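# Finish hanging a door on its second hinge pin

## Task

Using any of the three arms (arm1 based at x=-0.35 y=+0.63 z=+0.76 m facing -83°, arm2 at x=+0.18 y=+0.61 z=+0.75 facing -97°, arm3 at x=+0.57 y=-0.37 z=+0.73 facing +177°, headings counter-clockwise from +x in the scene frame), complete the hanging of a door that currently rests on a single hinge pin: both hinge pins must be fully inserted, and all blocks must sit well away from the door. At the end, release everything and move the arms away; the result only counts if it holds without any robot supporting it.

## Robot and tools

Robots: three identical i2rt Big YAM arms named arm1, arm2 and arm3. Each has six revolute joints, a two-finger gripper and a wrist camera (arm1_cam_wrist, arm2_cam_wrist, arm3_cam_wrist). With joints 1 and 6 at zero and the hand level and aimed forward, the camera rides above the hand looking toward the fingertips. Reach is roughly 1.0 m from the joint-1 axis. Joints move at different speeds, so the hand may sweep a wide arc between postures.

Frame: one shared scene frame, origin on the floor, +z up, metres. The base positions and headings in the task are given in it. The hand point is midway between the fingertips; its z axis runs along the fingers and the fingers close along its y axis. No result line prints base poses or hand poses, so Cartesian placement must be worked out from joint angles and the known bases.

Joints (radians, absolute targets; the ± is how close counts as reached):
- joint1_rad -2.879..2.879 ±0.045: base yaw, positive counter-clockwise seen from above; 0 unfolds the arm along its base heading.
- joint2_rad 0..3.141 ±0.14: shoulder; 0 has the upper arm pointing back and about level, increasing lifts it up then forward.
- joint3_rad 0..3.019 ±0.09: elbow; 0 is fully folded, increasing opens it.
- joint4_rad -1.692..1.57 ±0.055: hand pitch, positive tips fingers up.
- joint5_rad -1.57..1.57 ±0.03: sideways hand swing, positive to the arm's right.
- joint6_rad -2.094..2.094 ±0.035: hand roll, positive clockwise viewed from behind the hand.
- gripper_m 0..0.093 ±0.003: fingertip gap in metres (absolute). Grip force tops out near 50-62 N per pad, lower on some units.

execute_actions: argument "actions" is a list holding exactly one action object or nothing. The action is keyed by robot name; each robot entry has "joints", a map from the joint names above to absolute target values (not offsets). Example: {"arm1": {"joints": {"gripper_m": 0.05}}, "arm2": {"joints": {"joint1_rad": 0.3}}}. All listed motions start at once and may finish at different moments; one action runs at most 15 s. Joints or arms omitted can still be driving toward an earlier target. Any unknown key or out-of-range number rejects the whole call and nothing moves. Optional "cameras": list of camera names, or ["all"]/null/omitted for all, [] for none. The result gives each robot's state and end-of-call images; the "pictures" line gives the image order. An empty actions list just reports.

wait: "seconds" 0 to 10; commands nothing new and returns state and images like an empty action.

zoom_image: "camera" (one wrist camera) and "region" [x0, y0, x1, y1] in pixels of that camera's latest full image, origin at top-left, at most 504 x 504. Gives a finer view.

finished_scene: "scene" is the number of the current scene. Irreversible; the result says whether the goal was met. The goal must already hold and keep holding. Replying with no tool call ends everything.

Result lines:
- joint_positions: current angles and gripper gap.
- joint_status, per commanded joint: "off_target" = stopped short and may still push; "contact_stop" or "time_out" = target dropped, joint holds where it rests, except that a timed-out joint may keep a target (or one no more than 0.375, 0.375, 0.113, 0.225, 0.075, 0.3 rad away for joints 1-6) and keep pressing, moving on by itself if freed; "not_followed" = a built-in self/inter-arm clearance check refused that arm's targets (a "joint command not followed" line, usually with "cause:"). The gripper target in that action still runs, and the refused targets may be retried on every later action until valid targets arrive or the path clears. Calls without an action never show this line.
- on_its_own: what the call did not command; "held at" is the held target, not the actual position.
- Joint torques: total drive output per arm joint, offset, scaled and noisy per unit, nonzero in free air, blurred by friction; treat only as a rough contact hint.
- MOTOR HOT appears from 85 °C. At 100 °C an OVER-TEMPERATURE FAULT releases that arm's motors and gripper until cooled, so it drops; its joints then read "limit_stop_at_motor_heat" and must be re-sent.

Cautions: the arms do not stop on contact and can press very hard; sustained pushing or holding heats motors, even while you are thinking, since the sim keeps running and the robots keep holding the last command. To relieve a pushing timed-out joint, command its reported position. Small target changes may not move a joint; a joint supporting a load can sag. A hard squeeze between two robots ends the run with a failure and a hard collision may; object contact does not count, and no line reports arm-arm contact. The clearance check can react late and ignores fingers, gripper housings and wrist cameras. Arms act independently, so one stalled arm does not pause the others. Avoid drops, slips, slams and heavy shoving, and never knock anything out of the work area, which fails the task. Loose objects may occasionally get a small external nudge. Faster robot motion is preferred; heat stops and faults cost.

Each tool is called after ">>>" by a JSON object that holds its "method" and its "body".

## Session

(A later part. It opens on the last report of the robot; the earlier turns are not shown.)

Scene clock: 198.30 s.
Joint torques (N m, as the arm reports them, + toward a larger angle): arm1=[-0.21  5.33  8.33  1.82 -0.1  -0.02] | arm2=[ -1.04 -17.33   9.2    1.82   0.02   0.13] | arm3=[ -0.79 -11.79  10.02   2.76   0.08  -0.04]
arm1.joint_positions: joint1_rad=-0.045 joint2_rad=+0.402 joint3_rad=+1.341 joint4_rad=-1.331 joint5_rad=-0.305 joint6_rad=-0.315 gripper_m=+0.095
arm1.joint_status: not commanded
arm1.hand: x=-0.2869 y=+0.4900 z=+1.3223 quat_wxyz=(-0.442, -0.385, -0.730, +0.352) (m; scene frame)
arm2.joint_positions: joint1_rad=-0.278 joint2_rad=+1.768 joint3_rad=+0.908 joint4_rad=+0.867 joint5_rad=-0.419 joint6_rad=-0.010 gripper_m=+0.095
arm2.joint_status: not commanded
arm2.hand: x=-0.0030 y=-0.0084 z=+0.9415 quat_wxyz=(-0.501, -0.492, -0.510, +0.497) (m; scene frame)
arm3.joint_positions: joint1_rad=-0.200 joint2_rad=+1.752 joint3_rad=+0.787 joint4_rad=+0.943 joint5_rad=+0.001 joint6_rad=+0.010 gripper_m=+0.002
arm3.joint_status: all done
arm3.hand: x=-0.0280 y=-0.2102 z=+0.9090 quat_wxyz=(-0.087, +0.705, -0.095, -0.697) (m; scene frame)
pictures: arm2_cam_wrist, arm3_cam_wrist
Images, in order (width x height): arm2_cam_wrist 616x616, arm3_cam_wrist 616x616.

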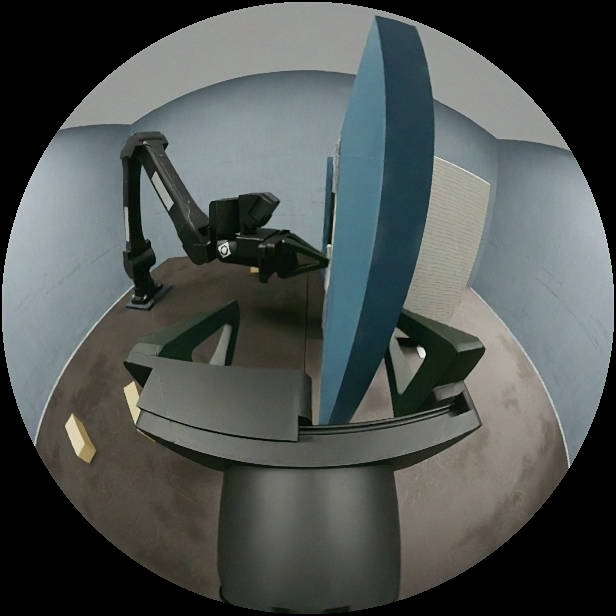

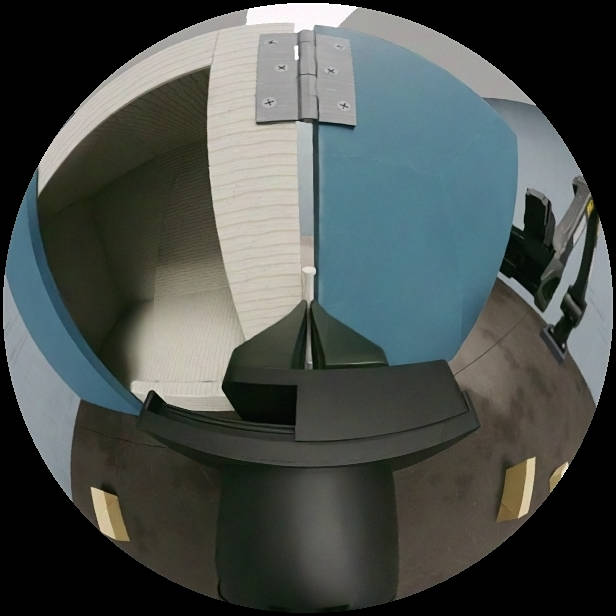

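>>> {"method": "execute_actions", "body": {"actions": [{"arm3":{"joints":{"joint2_rad":1.79,"joint4_rad":1.003}}}], "cameras": ["arm3_cam_wrist","arm2_cam_wrist"]}}

>>> {"method": "zoom_image", "body": {"camera": "arm2_cam_wrist", "region": [300, 240, 350, 315]}}

>>> {"method": "zoom_image", "body": {"camera": "arm3_cam_wrist", "region": [278, 250, 338, 380]}}

Scene clock: 207.60 s.
Joint torques (N m, as the arm reports them, + toward a larger angle): arm1=[-0.22  5.37  8.34  1.83 -0.09 -0.03] | arm2=[ -0.73 -17.5    9.23   1.68   0.02   0.13] | arm3=[ -0.68 -11.73   9.83   2.75   0.09  -0.04]
arm1.joint_positions: joint1_rad=-0.045 joint2_rad=+0.402 joint3_rad=+1.341 joint4_rad=-1.331 joint5_rad=-0.305 joint6_rad=-0.315 gripper_m=+0.095
arm1.joint_status: not commanded
arm1.hand: x=-0.2869 y=+0.4900 z=+1.3223 quat_wxyz=(-0.442, -0.385, -0.730, +0.352) (m; scene frame)
arm2.joint_positions: joint1_rad=-0.278 joint2_rad=+1.768 joint3_rad=+0.908 joint4_rad=+0.867 joint5_rad=-0.419 joint6_rad=-0.010 gripper_m=+0.095
arm2.joint_status: not commanded
arm2.hand: x=-0.0030 y=-0.0084 z=+0.9415 quat_wxyz=(-0.501, -0.492, -0.510, +0.497) (m; scene frame)
arm3.joint_positions: joint1_rad=-0.200 joint2_rad=+1.778 joint3_rad=+0.787 joint4_rad=+0.984 joint5_rad=+0.001 joint6_rad=+0.010 gripper_m=+0.002
arm3.joint_status: all done
arm3.hand: x=-0.0292 y=-0.2099 z=+0.9033 quat_wxyz=(-0.087, +0.700, -0.095, -0.703) (m; scene frame)
pictures: arm2_cam_wrist, arm3_cam_wrist
Images, in order (width x height): arm2_cam_wrist 616x616, arm3_cam_wrist 616x616.

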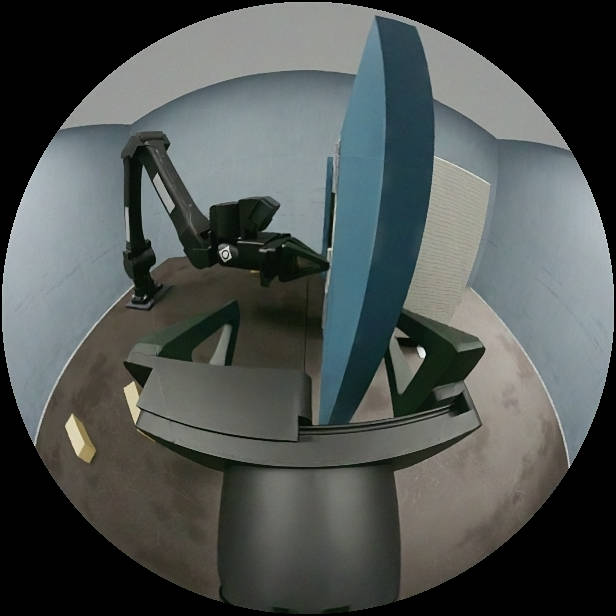

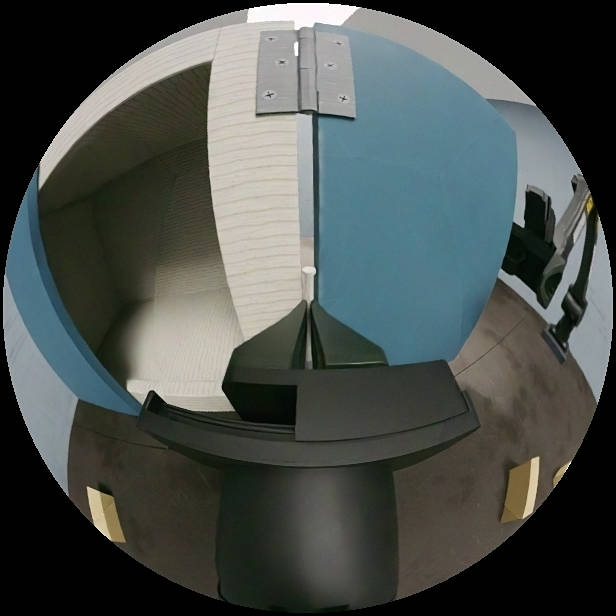

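Region (300, 240, 350, 315) of arm2_cam_wrist's 616x616 image, scaled by 6.720, with more detail than that image has.

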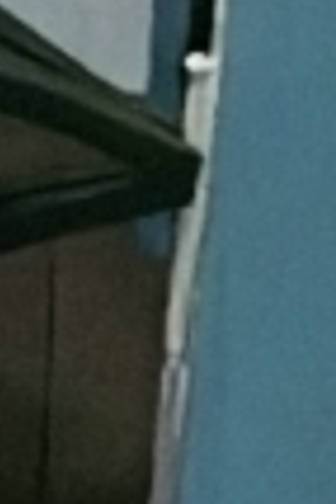

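Region (278, 250, 338, 380) of arm3_cam_wrist's 616x616 image, scaled by 3.877, with more detail than that image has; it fills the left 233 columns of this view, and the rest is white.

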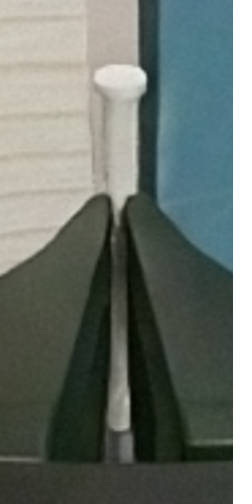

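>>> {"method": "execute_actions", "body": {"actions": [{"arm3":{"joints":{"joint2_rad":1.82,"joint4_rad":1.03}}}], "cameras": ["arm3_cam_wrist","arm2_cam_wrist"]}}

>>> {"method": "zoom_image", "body": {"camera": "arm2_cam_wrist", "region": [300, 240, 350, 315]}}

>>> {"method": "zoom_image", "body": {"camera": "arm3_cam_wrist", "region": [278, 250, 338, 380]}}

Scene clock: 214.73 s.
Joint torques (N m, as the arm reports them, + toward a larger angle): arm1=[-0.13  5.43  8.34  1.82 -0.1  -0.03] | arm2=[ -0.98 -17.44   9.24   1.77   0.01   0.11] | arm3=[ -0.64 -11.01   9.53   2.41   0.08  -0.04]
arm1.joint_positions: joint1_rad=-0.045 joint2_rad=+0.402 joint3_rad=+1.341 joint4_rad=-1.331 joint5_rad=-0.305 joint6_rad=-0.315 gripper_m=+0.095
arm1.joint_status: not commanded
arm1.hand: x=-0.2869 y=+0.4900 z=+1.3223 quat_wxyz=(-0.442, -0.385, -0.730, +0.352) (m; scene frame)
arm2.joint_positions: joint1_rad=-0.278 joint2_rad=+1.768 joint3_rad=+0.908 joint4_rad=+0.867 joint5_rad=-0.419 joint6_rad=-0.010 gripper_m=+0.095
arm2.joint_status: not commanded
arm2.hand: x=-0.0030 y=-0.0084 z=+0.9415 quat_wxyz=(-0.501, -0.492, -0.510, +0.497) (m; scene frame)
arm3.joint_positions: joint1_rad=-0.200 joint2_rad=+1.796 joint3_rad=+0.789 joint4_rad=+1.018 joint5_rad=+0.001 joint6_rad=+0.010 gripper_m=+0.002
arm3.joint_status: all done
arm3.hand: x=-0.0304 y=-0.2096 z=+0.9021 quat_wxyz=(-0.088, +0.693, -0.094, -0.709) (m; scene frame)
pictures: arm2_cam_wrist, arm3_cam_wrist
Images, in order (width x height): arm2_cam_wrist 616x616, arm3_cam_wrist 616x616.

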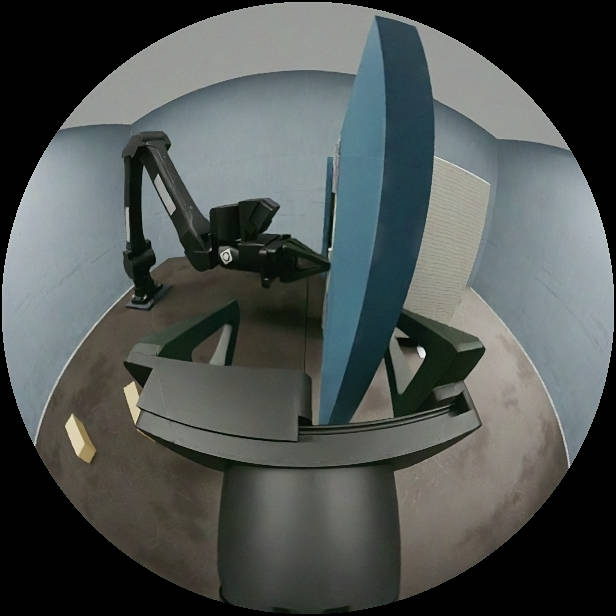

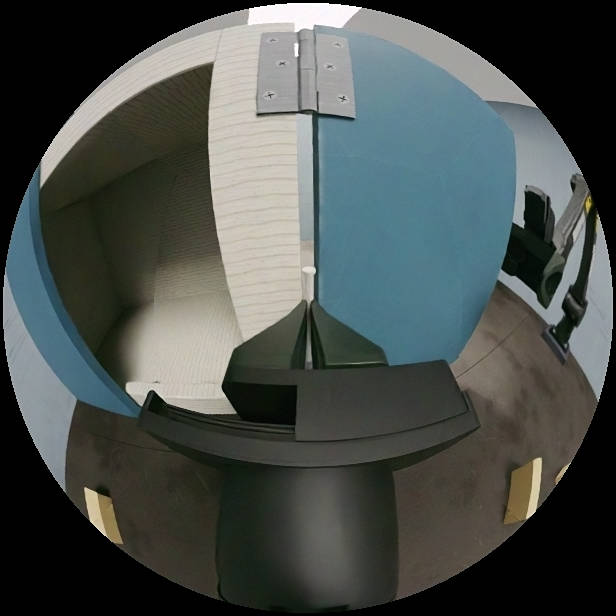

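Region (300, 240, 350, 315) of arm2_cam_wrist's 616x616 image, scaled by 6.720, with more detail than that image has.

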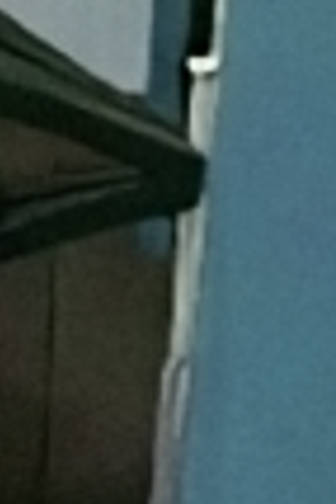

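Region (278, 250, 338, 380) of arm3_cam_wrist's 616x616 image, scaled by 3.877, with more detail than that image has; it fills the left 233 columns of this view, and the rest is white.

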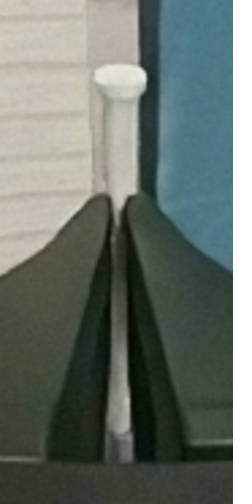

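>>> {"method": "zoom_image", "body": {"camera": "arm3_cam_wrist", "region": [295, 340, 325, 375]}}

>>> {"method": "zoom_image", "body": {"camera": "arm2_cam_wrist", "region": [312, 280, 342, 320]}}

>>> {"method": "zoom_image", "body": {"camera": "arm3_cam_wrist", "region": [278, 70, 338, 130]}}

Region (295, 340, 325, 375) of arm3_cam_wrist's 616x616 image, scaled by 14.400, with more detail than that image has; it fills the left 432 columns of this view, and the rest is white.

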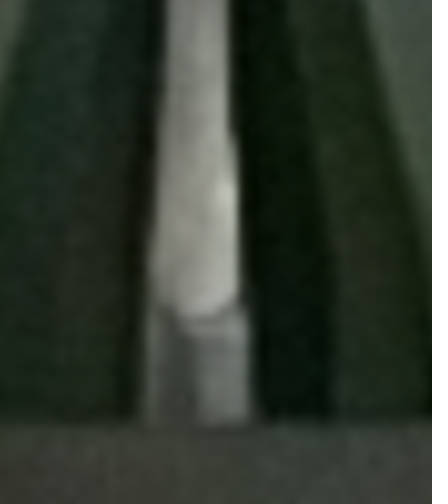

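Region (312, 280, 342, 320) of arm2_cam_wrist's 616x616 image, scaled by 12.600, with more detail than that image has; it fills the left 378 columns of this view, and the rest is white.

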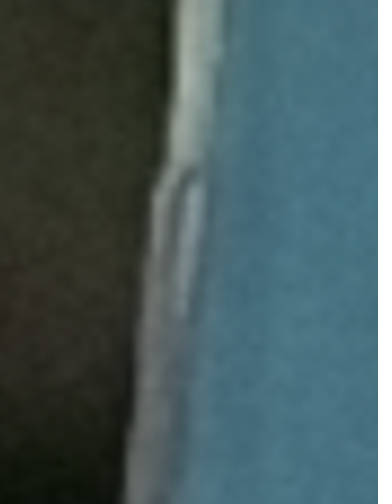

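Region (278, 70, 338, 130) of arm3_cam_wrist's 616x616 image, scaled by 8.400, with more detail than that image has.

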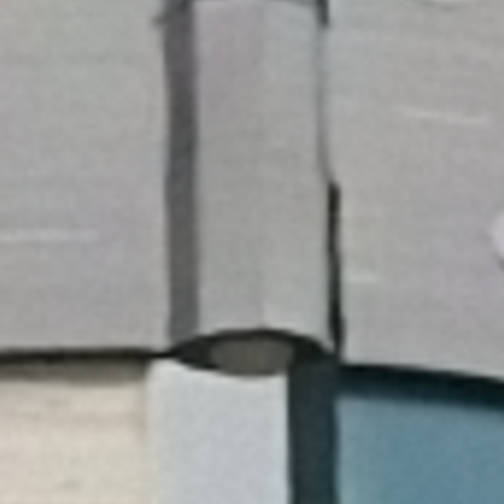

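>>> {"method": "execute_actions", "body": {"actions": [{"arm3":{"joints":{"joint2_rad":1.772,"joint3_rad":0.83,"joint4_rad":0.965,"joint5_rad":0.012,"joint6_rad":-0.011}}}], "cameras": ["arm3_cam_wrist","arm2_cam_wrist"]}}

>>> {"method": "zoom_image", "body": {"camera": "arm2_cam_wrist", "region": [300, 240, 350, 315]}}

>>> {"method": "zoom_image", "body": {"camera": "arm3_cam_wrist", "region": [295, 340, 325, 375]}}

>>> {"method": "zoom_image", "body": {"camera": "arm3_cam_wrist", "region": [278, 70, 338, 130]}}

Scene clock: 242.83 s.
Joint torques (N m, as the arm reports them, + toward a larger angle): arm1=[-0.1   5.49  8.36  1.81 -0.09 -0.02] | arm2=[ -0.53 -18.01   9.2    1.69   0.     0.14] | arm3=[ -0.92 -13.36  10.01   1.6    0.16  -0.05]
arm1.joint_positions: joint1_rad=-0.045 joint2_rad=+0.402 joint3_rad=+1.341 joint4_rad=-1.331 joint5_rad=-0.305 joint6_rad=-0.315 gripper_m=+0.095
arm1.joint_status: not commanded
arm1.hand: x=-0.2869 y=+0.4900 z=+1.3223 quat_wxyz=(-0.442, -0.385, -0.730, +0.352) (m; scene frame)
arm2.joint_positions: joint1_rad=-0.278 joint2_rad=+1.768 joint3_rad=+0.908 joint4_rad=+0.867 joint5_rad=-0.419 joint6_rad=-0.010 gripper_m=+0.095
arm2.joint_status: not commanded
arm2.hand: x=-0.0030 y=-0.0084 z=+0.9415 quat_wxyz=(-0.501, -0.492, -0.510, +0.497) (m; scene frame)
arm3.joint_positions: joint1_rad=-0.198 joint2_rad=+1.781 joint3_rad=+0.794 joint4_rad=+0.975 joint5_rad=+0.011 joint6_rad=+0.000 gripper_m=+0.002
arm3.joint_status: all done
arm3.hand: x=-0.0315 y=-0.2085 z=+0.9029 quat_wxyz=(-0.094, +0.701, -0.094, -0.700) (m; scene frame)
pictures: arm2_cam_wrist, arm3_cam_wrist
Images, in order (width x height): arm2_cam_wrist 616x616, arm3_cam_wrist 616x616.

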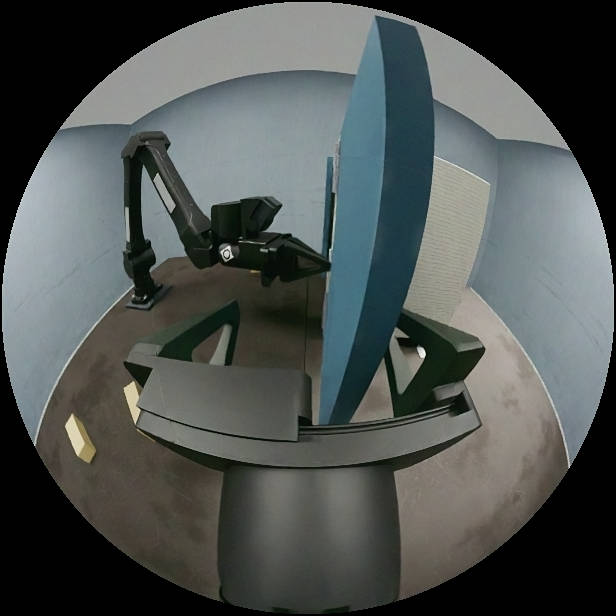

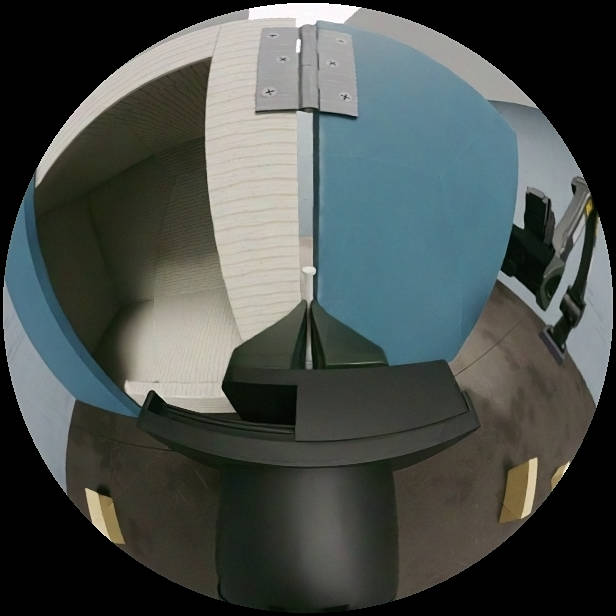

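Region (300, 240, 350, 315) of arm2_cam_wrist's 616x616 image, scaled by 6.720, with more detail than that image has.

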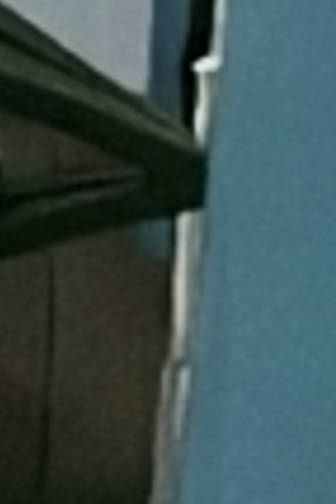

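Region (295, 340, 325, 375) of arm3_cam_wrist's 616x616 image, scaled by 14.400, with more detail than that image has; it fills the left 432 columns of this view, and the rest is white.

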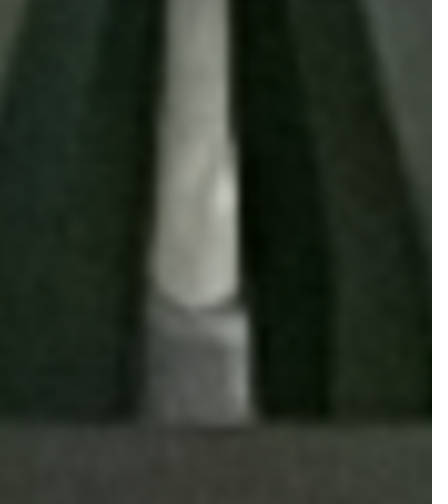

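Region (278, 70, 338, 130) of arm3_cam_wrist's 616x616 image, scaled by 8.400, with more detail than that image has.

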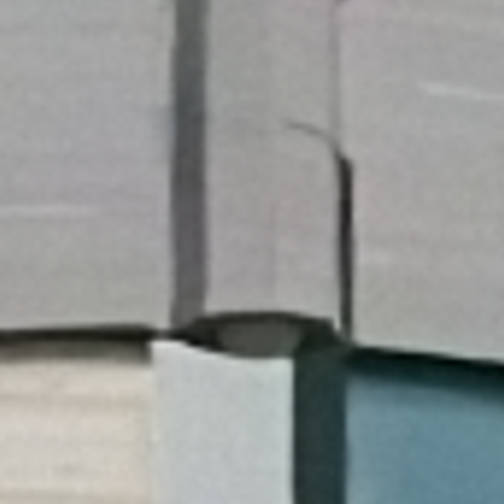

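>>> {"method": "execute_actions", "body": {"actions": [{"arm3":{"joints":{"joint2_rad":1.82,"joint4_rad":1.012}}}], "cameras": ["arm3_cam_wrist","arm2_cam_wrist"]}}

>>> {"method": "zoom_image", "body": {"camera": "arm2_cam_wrist", "region": [300, 240, 350, 315]}}

>>> {"method": "zoom_image", "body": {"camera": "arm3_cam_wrist", "region": [295, 340, 325, 375]}}

Scene clock: 255.23 s.
Joint torques (N m, as the arm reports them, + toward a larger angle): arm1=[-0.06  5.34  8.37  1.81 -0.1  -0.02] | arm2=[ -0.53 -17.28   9.35   1.79   0.02   0.14] | arm3=[ -0.85 -11.13   9.61   2.47   0.03  -0.02]
arm1.joint_positions: joint1_rad=-0.045 joint2_rad=+0.402 joint3_rad=+1.341 joint4_rad=-1.331 joint5_rad=-0.305 joint6_rad=-0.315 gripper_m=+0.095
arm1.joint_status: not commanded
arm1.hand: x=-0.2869 y=+0.4900 z=+1.3223 quat_wxyz=(-0.442, -0.385, -0.730, +0.352) (m; scene frame)
arm2.joint_positions: joint1_rad=-0.278 joint2_rad=+1.768 joint3_rad=+0.908 joint4_rad=+0.867 joint5_rad=-0.419 joint6_rad=-0.010 gripper_m=+0.095
arm2.joint_status: not commanded
arm2.hand: x=-0.0030 y=-0.0084 z=+0.9415 quat_wxyz=(-0.501, -0.492, -0.510, +0.497) (m; scene frame)
arm3.joint_positions: joint1_rad=-0.198 joint2_rad=+1.797 joint3_rad=+0.798 joint4_rad=+1.000 joint5_rad=+0.013 joint6_rad=-0.003 gripper_m=+0.002
arm3.joint_status: all done
arm3.hand: x=-0.0331 y=-0.2076 z=+0.9012 quat_wxyz=(-0.097, +0.697, -0.093, -0.704) (m; scene frame)
pictures: arm2_cam_wrist, arm3_cam_wrist
Images, in order (width x height): arm2_cam_wrist 616x616, arm3_cam_wrist 616x616.

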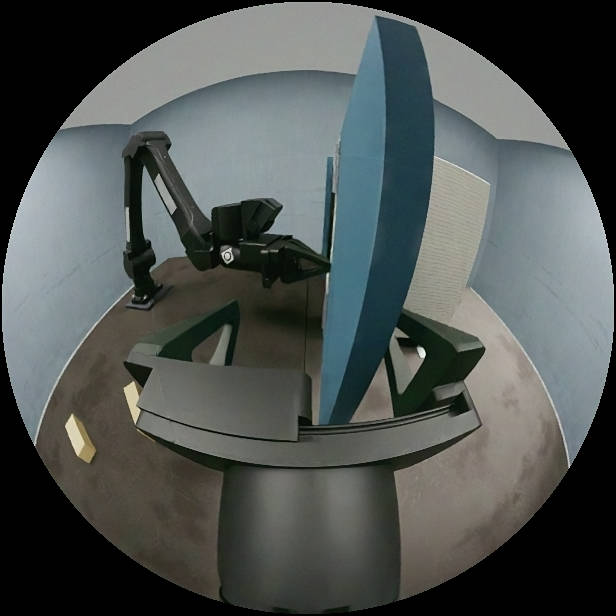

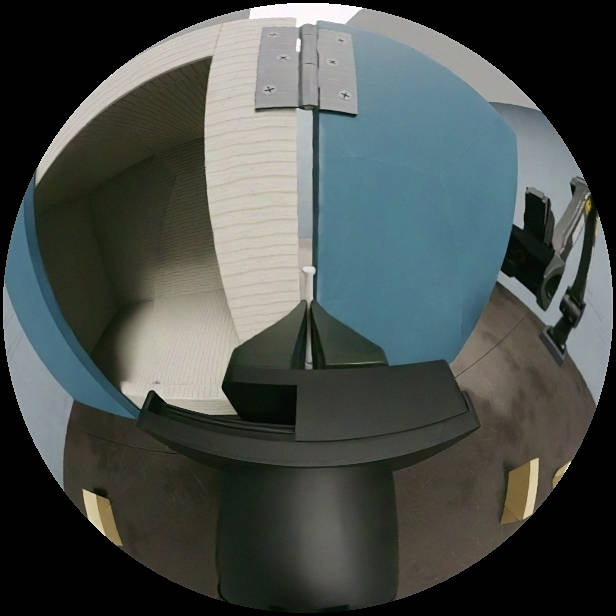

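Region (300, 240, 350, 315) of arm2_cam_wrist's 616x616 image, scaled by 6.720, with more detail than that image has.

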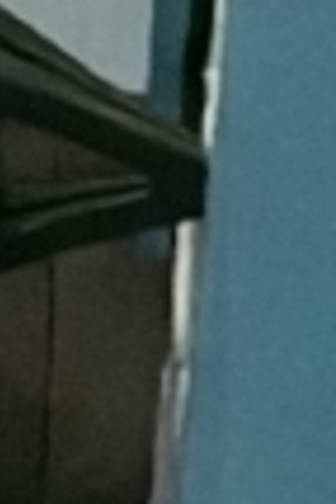

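Region (295, 340, 325, 375) of arm3_cam_wrist's 616x616 image, scaled by 14.400, with more detail than that image has; it fills the left 432 columns of this view, and the rest is white.

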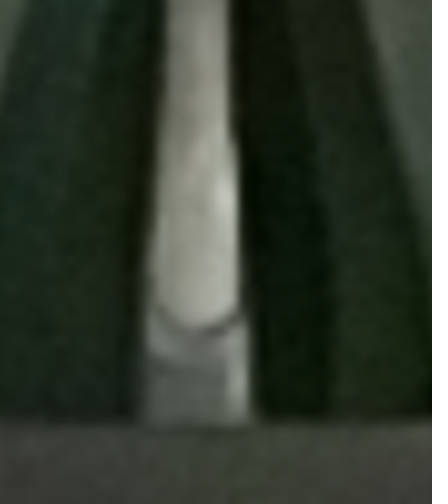

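>>> {"method": "execute_actions", "body": {"actions": [{"arm3":{"joints":{"joint3_rad":0.79,"joint5_rad":0.016}}}], "cameras": ["arm3_cam_wrist","arm2_cam_wrist"]}}

>>> {"method": "zoom_image", "body": {"camera": "arm2_cam_wrist", "region": [300, 240, 350, 315]}}

>>> {"method": "zoom_image", "body": {"camera": "arm3_cam_wrist", "region": [295, 340, 325, 375]}}

Scene clock: 266.13 s.
Joint torques (N m, as the arm reports them, + toward a larger angle): arm1=[-0.21  5.41  8.38  1.81 -0.09 -0.03] | arm2=[ -0.94 -17.67   9.21   1.62   0.03   0.11] | arm3=[ -0.83 -11.56   6.74   2.44   0.14   0.  ]
arm1.joint_positions: joint1_rad=-0.045 joint2_rad=+0.402 joint3_rad=+1.341 joint4_rad=-1.331 joint5_rad=-0.305 joint6_rad=-0.315 gripper_m=+0.095
arm1.joint_status: not commanded
arm1.hand: x=-0.2869 y=+0.4900 z=+1.3223 quat_wxyz=(-0.442, -0.385, -0.730, +0.352) (m; scene frame)
arm2.joint_positions: joint1_rad=-0.278 joint2_rad=+1.768 joint3_rad=+0.908 joint4_rad=+0.867 joint5_rad=-0.419 joint6_rad=-0.010 gripper_m=+0.095
arm2.joint_status: not commanded
arm2.hand: x=-0.0030 y=-0.0084 z=+0.9415 quat_wxyz=(-0.501, -0.492, -0.510, +0.497) (m; scene frame)
arm3.joint_positions: joint1_rad=-0.198 joint2_rad=+1.804 joint3_rad=+0.793 joint4_rad=+1.001 joint5_rad=+0.015 joint6_rad=-0.005 gripper_m=+0.002
arm3.joint_status: all done
arm3.hand: x=-0.0316 y=-0.2076 z=+0.8946 quat_wxyz=(-0.097, +0.701, -0.094, -0.700) (m; scene frame)
pictures: arm2_cam_wrist, arm3_cam_wrist
Images, in order (width x height): arm2_cam_wrist 616x616, arm3_cam_wrist 616x616.

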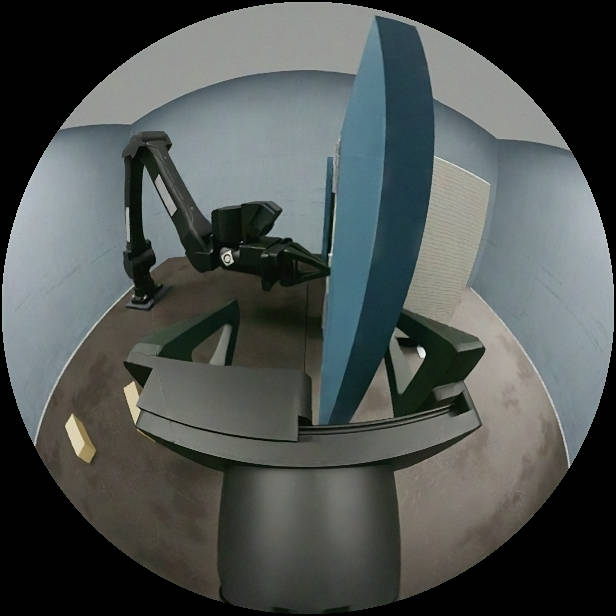

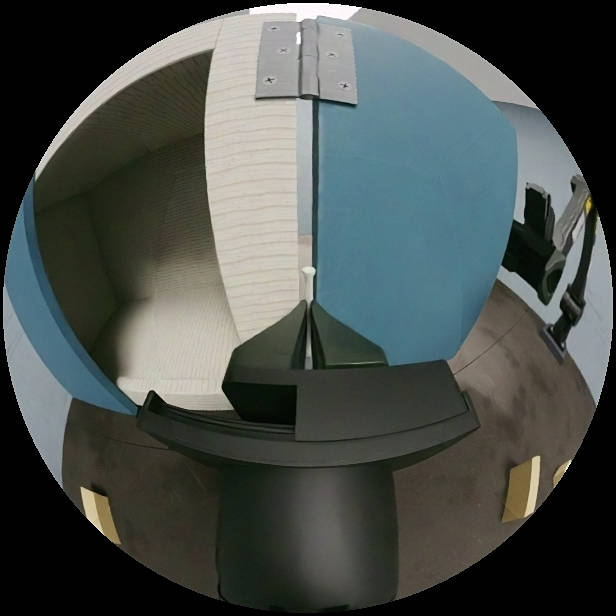

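Region (300, 240, 350, 315) of arm2_cam_wrist's 616x616 image, scaled by 6.720, with more detail than that image has.

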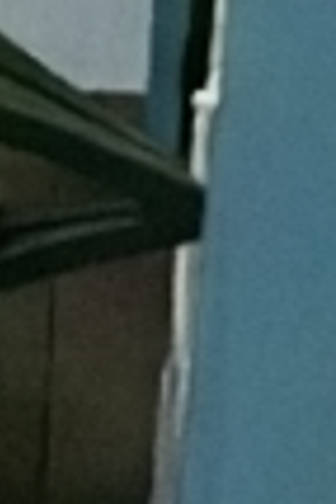

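Region (295, 340, 325, 375) of arm3_cam_wrist's 616x616 image, scaled by 14.400, with more detail than that image has; it fills the left 432 columns of this view, and the rest is white.

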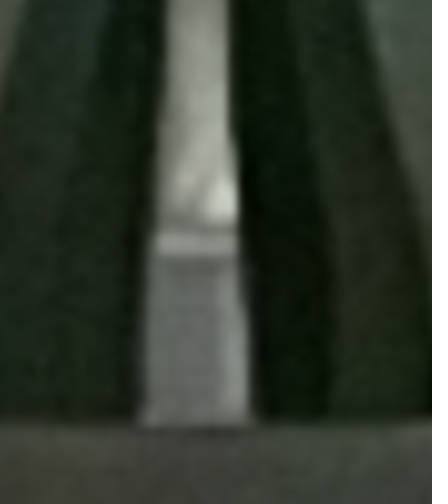

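>>> {"method": "execute_actions", "body": {"actions": [{"arm3":{"joints":{"joint2_rad":1.855,"joint3_rad":0.78,"joint4_rad":1.06}}}], "cameras": ["arm3_cam_wrist","arm2_cam_wrist"]}}

>>> {"method": "zoom_image", "body": {"camera": "arm2_cam_wrist", "region": [300, 240, 350, 315]}}

Scene clock: 273.70 s.
Joint torques (N m, as the arm reports them, + toward a larger angle): arm1=[-0.06  5.28  8.39  1.82 -0.09 -0.03] | arm2=[ -0.66 -17.43   9.22   1.64   0.     0.14] | arm3=[ -0.78 -11.48   6.03   2.45   0.13   0.  ]
arm1.joint_positions: joint1_rad=-0.045 joint2_rad=+0.402 joint3_rad=+1.341 joint4_rad=-1.331 joint5_rad=-0.305 joint6_rad=-0.315 gripper_m=+0.095
arm1.joint_status: not commanded
arm1.hand: x=-0.2869 y=+0.4900 z=+1.3223 quat_wxyz=(-0.442, -0.385, -0.730, +0.352) (m; scene frame)
arm2.joint_positions: joint1_rad=-0.278 joint2_rad=+1.768 joint3_rad=+0.908 joint4_rad=+0.867 joint5_rad=-0.419 joint6_rad=-0.010 gripper_m=+0.095
arm2.joint_status: not commanded
arm2.hand: x=-0.0030 y=-0.0084 z=+0.9415 quat_wxyz=(-0.501, -0.492, -0.510, +0.497) (m; scene frame)
arm3.joint_positions: joint1_rad=-0.198 joint2_rad=+1.835 joint3_rad=+0.788 joint4_rad=+1.048 joint5_rad=+0.015 joint6_rad=-0.005 gripper_m=+0.002
arm3.joint_status: all done
arm3.hand: x=-0.0307 y=-0.2079 z=+0.8853 quat_wxyz=(-0.098, +0.697, -0.093, -0.704) (m; scene frame)
pictures: arm2_cam_wrist, arm3_cam_wrist
Images, in order (width x height): arm2_cam_wrist 616x616, arm3_cam_wrist 616x616.

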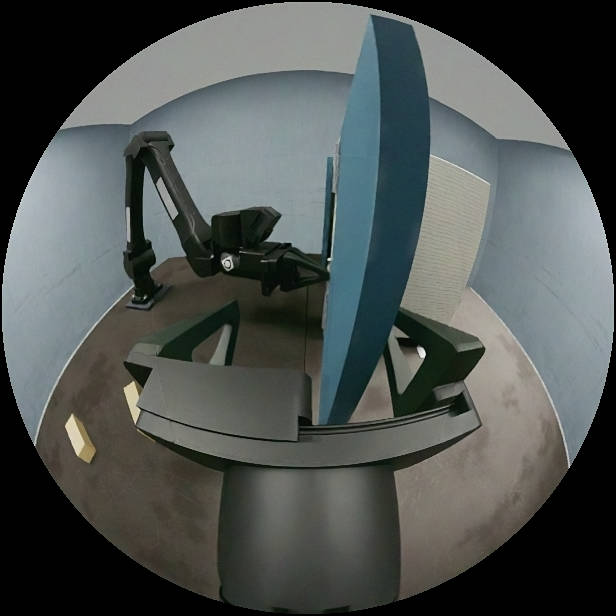

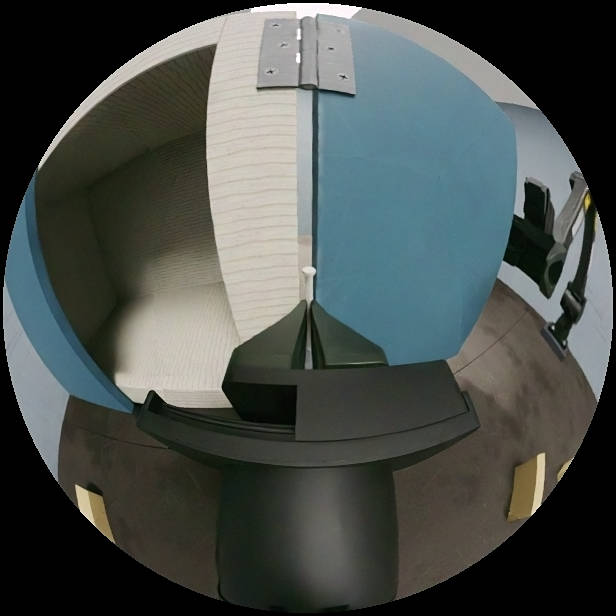

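Region (300, 240, 350, 315) of arm2_cam_wrist's 616x616 image, scaled by 6.720, with more detail than that image has.

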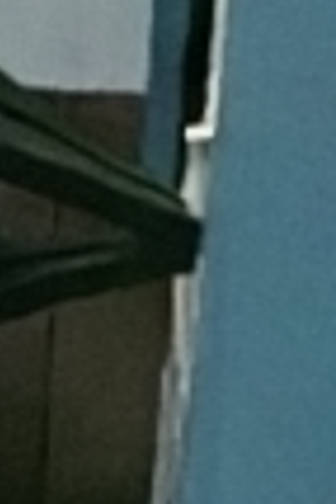

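>>> {"method": "execute_actions", "body": {"actions": [{"arm3":{"joints":{"joint2_rad":1.89,"joint3_rad":0.772,"joint4_rad":1.09}}}], "cameras": ["arm3_cam_wrist","arm2_cam_wrist"]}}

>>> {"method": "zoom_image", "body": {"camera": "arm2_cam_wrist", "region": [300, 240, 350, 315]}}

Scene clock: 282.00 s.
Joint torques (N m, as the arm reports them, + toward a larger angle): arm1=[-0.1   5.31  8.38  1.84 -0.1  -0.03] | arm2=[ -0.53 -17.13   9.21   1.61   0.04   0.12] | arm3=[ -0.84 -10.28   5.3    1.98   0.13  -0.01]
arm1.joint_positions: joint1_rad=-0.045 joint2_rad=+0.402 joint3_rad=+1.341 joint4_rad=-1.331 joint5_rad=-0.305 joint6_rad=-0.315 gripper_m=+0.095
arm1.joint_status: not commanded
arm1.hand: x=-0.2869 y=+0.4900 z=+1.3223 quat_wxyz=(-0.442, -0.385, -0.730, +0.352) (m; scene frame)
arm2.joint_positions: joint1_rad=-0.278 joint2_rad=+1.768 joint3_rad=+0.908 joint4_rad=+0.867 joint5_rad=-0.419 joint6_rad=-0.010 gripper_m=+0.095
arm2.joint_status: not commanded
arm2.hand: x=-0.0030 y=-0.0084 z=+0.9415 quat_wxyz=(-0.501, -0.492, -0.510, +0.497) (m; scene frame)
arm3.joint_positions: joint1_rad=-0.198 joint2_rad=+1.853 joint3_rad=+0.786 joint4_rad=+1.091 joint5_rad=+0.015 joint6_rad=-0.005 gripper_m=+0.002
arm3.joint_status: all done
arm3.hand: x=-0.0305 y=-0.2079 z=+0.8842 quat_wxyz=(-0.099, +0.689, -0.092, -0.712) (m; scene frame)
pictures: arm2_cam_wrist, arm3_cam_wrist
Images, in order (width x height): arm2_cam_wrist 616x616, arm3_cam_wrist 616x616.

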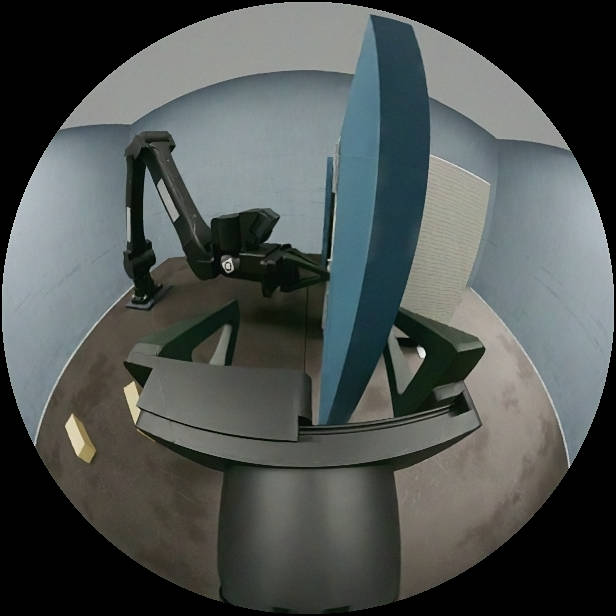

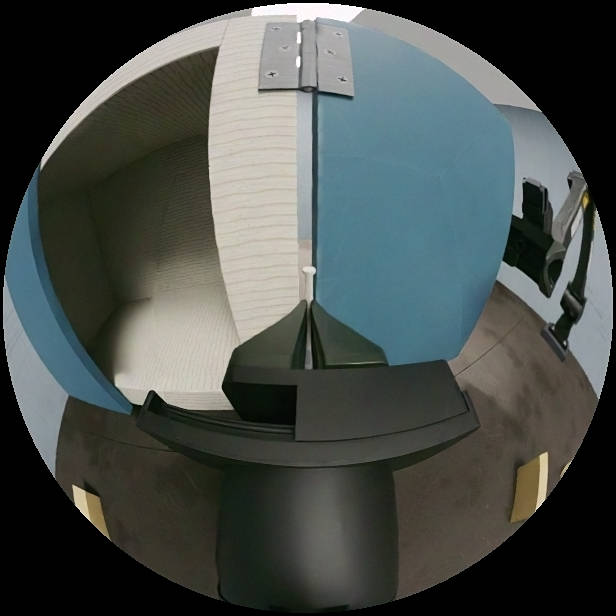

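Region (300, 240, 350, 315) of arm2_cam_wrist's 616x616 image, scaled by 6.720, with more detail than that image has.

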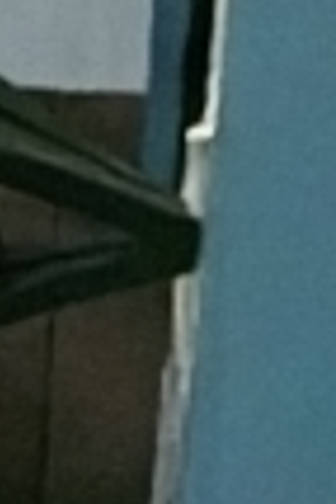

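>>> {"method": "execute_actions", "body": {"actions": [{"arm3":{"joints":{"joint2_rad":1.865,"joint3_rad":0.785,"joint4_rad":1.06}},"arm2":{"joints":{"joint1_rad":-0.325}}}], "cameras": ["arm2_cam_wrist"]}}

Scene clock: 289.77 s.
Joint torques (N m, as the arm reports them, + toward a larger angle): arm1=[-0.08  5.38  8.39  1.85 -0.09 -0.02] | arm2=[  0.07 -17.26   9.29   1.67   0.03   0.14] | arm3=[ -0.88 -12.25   6.39   0.94   0.13   0.  ]
arm1.joint_positions: joint1_rad=-0.045 joint2_rad=+0.402 joint3_rad=+1.341 joint4_rad=-1.331 joint5_rad=-0.305 joint6_rad=-0.315 gripper_m=+0.095
arm1.joint_status: not commanded
arm1.hand: x=-0.2869 y=+0.4900 z=+1.3223 quat_wxyz=(-0.442, -0.385, -0.730, +0.352) (m; scene frame)
arm2.joint_positions: joint1_rad=-0.328 joint2_rad=+1.768 joint3_rad=+0.908 joint4_rad=+0.867 joint5_rad=-0.419 joint6_rad=-0.010 gripper_m=+0.095
arm2.joint_status: all done
arm2.hand: x=-0.0340 y=+0.0017 z=+0.9416 quat_wxyz=(-0.488, -0.505, -0.497, +0.510) (m; scene frame)
arm3.joint_positions: joint1_rad=-0.198 joint2_rad=+1.853 joint3_rad=+0.786 joint4_rad=+1.088 joint5_rad=+0.015 joint6_rad=-0.005 gripper_m=+0.002
arm3.joint_status: all done
arm3.hand: x=-0.0305 y=-0.2079 z=+0.8840 quat_wxyz=(-0.099, +0.690, -0.093, -0.711) (m; scene frame)
pictures: arm2_cam_wrist
Images, in order (width x height): arm2_cam_wrist 616x616.

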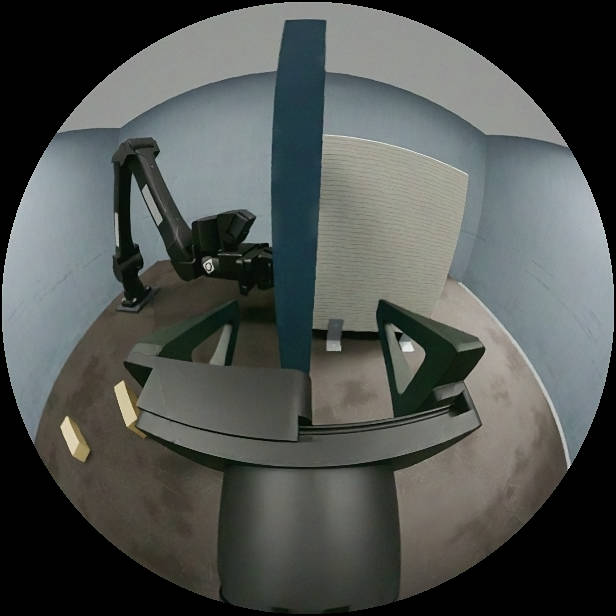

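>>> {"method": "execute_actions", "body": {"actions": [{"arm2":{"joints":{"gripper_m":0}}}], "cameras": []}}

>>> {"method": "execute_actions", "body": {"actions": [{"arm2":{"joints":{"joint2_rad":1.755}},"arm3":{"joints":{"joint2_rad":1.885}}}], "cameras": ["arm2_cam_wrist","arm3_cam_wrist"]}}

Scene clock: 300.10 s.
Joint torques (N m, as the arm reports them, + toward a larger angle): arm1=[-0.27  5.43  8.36  1.81 -0.09 -0.02] | arm2=[ -0.17 -17.29   9.24   1.71  -0.22  -0.09] | arm3=[ -0.79 -12.04   6.39   1.15   0.13   0.  ]
arm1.joint_positions: joint1_rad=-0.045 joint2_rad=+0.402 joint3_rad=+1.341 joint4_rad=-1.331 joint5_rad=-0.305 joint6_rad=-0.315 gripper_m=+0.095
arm1.joint_status: not commanded
arm1.hand: x=-0.2869 y=+0.4900 z=+1.3223 quat_wxyz=(-0.442, -0.385, -0.730, +0.352) (m; scene frame)
arm2.joint_positions: joint1_rad=-0.329 joint2_rad=+1.768 joint3_rad=+0.908 joint4_rad=+0.866 joint5_rad=-0.413 joint6_rad=+0.007 gripper_m=+0.015
arm2.joint_status: gripper_m off_target (ended at +0.015, target +0.000)
arm2.hand: x=-0.0354 y=+0.0018 z=+0.9417 quat_wxyz=(-0.491, -0.511, -0.491, +0.507) (m; scene frame)
arm3.joint_positions: joint1_rad=-0.198 joint2_rad=+1.853 joint3_rad=+0.786 joint4_rad=+1.083 joint5_rad=+0.015 joint6_rad=-0.005 gripper_m=+0.002
arm3.joint_status: not commanded
arm3.hand: x=-0.0306 y=-0.2079 z=+0.8827 quat_wxyz=(-0.099, +0.692, -0.093, -0.710) (m; scene frame)
pictures: none
No camera images: the call's "cameras" was empty. Leave "cameras" out to get every camera's image.

Scene clock: 300.53 s.
Joint torques (N m, as the arm reports them, + toward a larger angle): arm1=[ 0.01  5.27  8.37  1.8  -0.1  -0.02] | arm2=[ -0.49 -19.5    9.19   1.68  -0.25  -0.1 ] | arm3=[ -0.86 -10.54   6.39   1.15   0.12  -0.01]
arm1.joint_positions: joint1_rad=-0.045 joint2_rad=+0.402 joint3_rad=+1.341 joint4_rad=-1.331 joint5_rad=-0.305 joint6_rad=-0.315 gripper_m=+0.095
arm1.joint_status: not commanded
arm1.hand: x=-0.2869 y=+0.4900 z=+1.3223 quat_wxyz=(-0.442, -0.385, -0.730, +0.352) (m; scene frame)
arm2.joint_positions: joint1_rad=-0.329 joint2_rad=+1.768 joint3_rad=+0.908 joint4_rad=+0.866 joint5_rad=-0.413 joint6_rad=+0.007 gripper_m=+0.015
arm2.joint_status: all done
arm2.hand: x=-0.0354 y=+0.0018 z=+0.9417 quat_wxyz=(-0.491, -0.511, -0.491, +0.507) (m; scene frame)
arm3.joint_positions: joint1_rad=-0.198 joint2_rad=+1.853 joint3_rad=+0.786 joint4_rad=+1.083 joint5_rad=+0.015 joint6_rad=-0.005 gripper_m=+0.002
arm3.joint_status: all done
arm3.hand: x=-0.0306 y=-0.2079 z=+0.8827 quat_wxyz=(-0.099, +0.692, -0.093, -0.710) (m; scene frame)
pictures: arm2_cam_wrist, arm3_cam_wrist
Images, in order (width x height): arm2_cam_wrist 616x616, arm3_cam_wrist 616x616.

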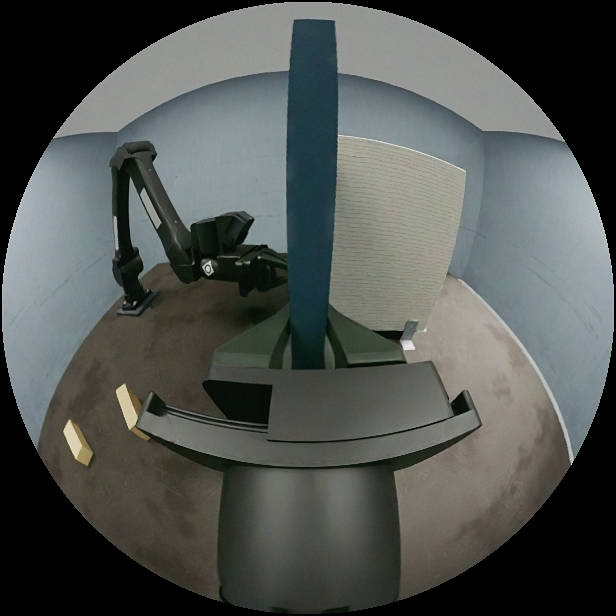

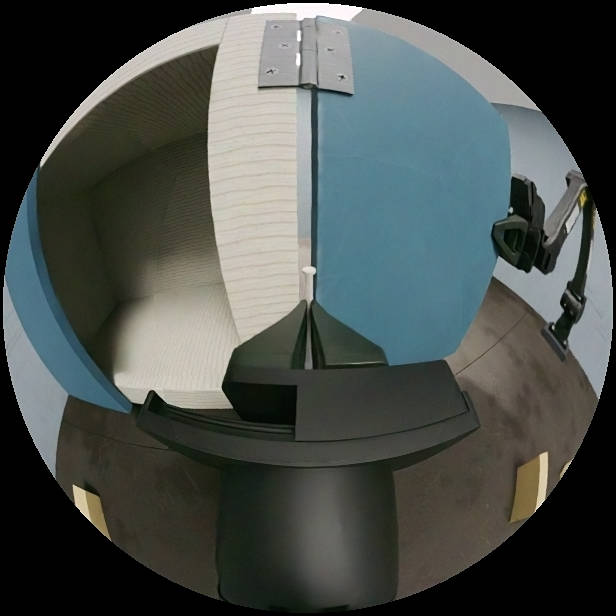

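>>> {"method": "execute_actions", "body": {"actions": [{"arm3":{"joints":{"joint2_rad":1.855,"joint4_rad":1.085,"gripper_m":0.025}}}], "cameras": []}}

>>> {"method": "execute_actions", "body": {"actions": [{"arm3":{"joints":{"joint2_rad":1.70,"joint3_rad":0.66,"joint4_rad":1.03}}}], "cameras": ["arm3_cam_wrist"]}}

Scene clock: 309.33 s.
Joint torques (N m, as the arm reports them, + toward a larger angle): arm1=[-0.24  5.31  8.39  1.82 -0.09 -0.02] | arm2=[  0.02 -19.49   9.2    1.77  -0.24  -0.09] | arm3=[  0.01 -12.87   6.43   2.09  -0.63  -0.01]
arm1.joint_positions: joint1_rad=-0.045 joint2_rad=+0.402 joint3_rad=+1.341 joint4_rad=-1.331 joint5_rad=-0.305 joint6_rad=-0.315 gripper_m=+0.095
arm1.joint_status: not commanded
arm1.hand: x=-0.2869 y=+0.4900 z=+1.3223 quat_wxyz=(-0.442, -0.385, -0.730, +0.352) (m; scene frame)
arm2.joint_positions: joint1_rad=-0.329 joint2_rad=+1.768 joint3_rad=+0.908 joint4_rad=+0.866 joint5_rad=-0.413 joint6_rad=+0.007 gripper_m=+0.015
arm2.joint_status: not commanded
arm2.hand: x=-0.0354 y=+0.0018 z=+0.9417 quat_wxyz=(-0.491, -0.511, -0.491, +0.507) (m; scene frame)
arm3.joint_positions: joint1_rad=-0.208 joint2_rad=+1.853 joint3_rad=+0.786 joint4_rad=+1.083 joint5_rad=+0.032 joint6_rad=-0.005 gripper_m=+0.025
arm3.joint_status: all done
arm3.hand: x=-0.0281 y=-0.1997 z=+0.8826 quat_wxyz=(-0.107, +0.690, -0.102, -0.708) (m; scene frame)
pictures: none
No camera images: the call's "cameras" was empty. Leave "cameras" out to get every camera's image.

Scene clock: 310.30 s.
Joint torques (N m, as the arm reports them, + toward a larger angle): arm1=[-0.1   5.33  8.36  1.82 -0.08 -0.03] | arm2=[ -0.19 -19.28   9.16   1.77  -0.24  -0.09] | arm3=[ -0.7  -10.84   7.11   1.68   0.02   0.  ]
arm1.joint_positions: joint1_rad=-0.045 joint2_rad=+0.402 joint3_rad=+1.341 joint4_rad=-1.331 joint5_rad=-0.305 joint6_rad=-0.315 gripper_m=+0.095
arm1.joint_status: not commanded
arm1.hand: x=-0.2869 y=+0.4900 z=+1.3223 quat_wxyz=(-0.442, -0.385, -0.730, +0.352) (m; scene frame)
arm2.joint_positions: joint1_rad=-0.329 joint2_rad=+1.768 joint3_rad=+0.908 joint4_rad=+0.866 joint5_rad=-0.413 joint6_rad=+0.007 gripper_m=+0.015
arm2.joint_status: not commanded
arm2.hand: x=-0.0354 y=+0.0018 z=+0.9417 quat_wxyz=(-0.491, -0.511, -0.491, +0.507) (m; scene frame)
arm3.joint_positions: joint1_rad=-0.200 joint2_rad=+1.694 joint3_rad=+0.654 joint4_rad=+1.039 joint5_rad=+0.018 joint6_rad=-0.005 gripper_m=+0.025
arm3.joint_status: all done
arm3.hand: x=+0.0162 y=-0.2188 z=+0.9055 quat_wxyz=(-0.099, +0.698, -0.095, -0.703) (m; scene frame)
pictures: arm3_cam_wrist
Images, in order (width x height): arm3_cam_wrist 616x616.

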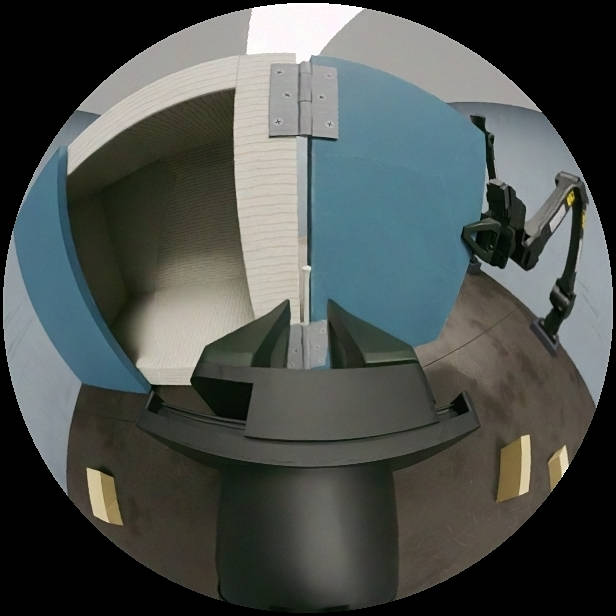

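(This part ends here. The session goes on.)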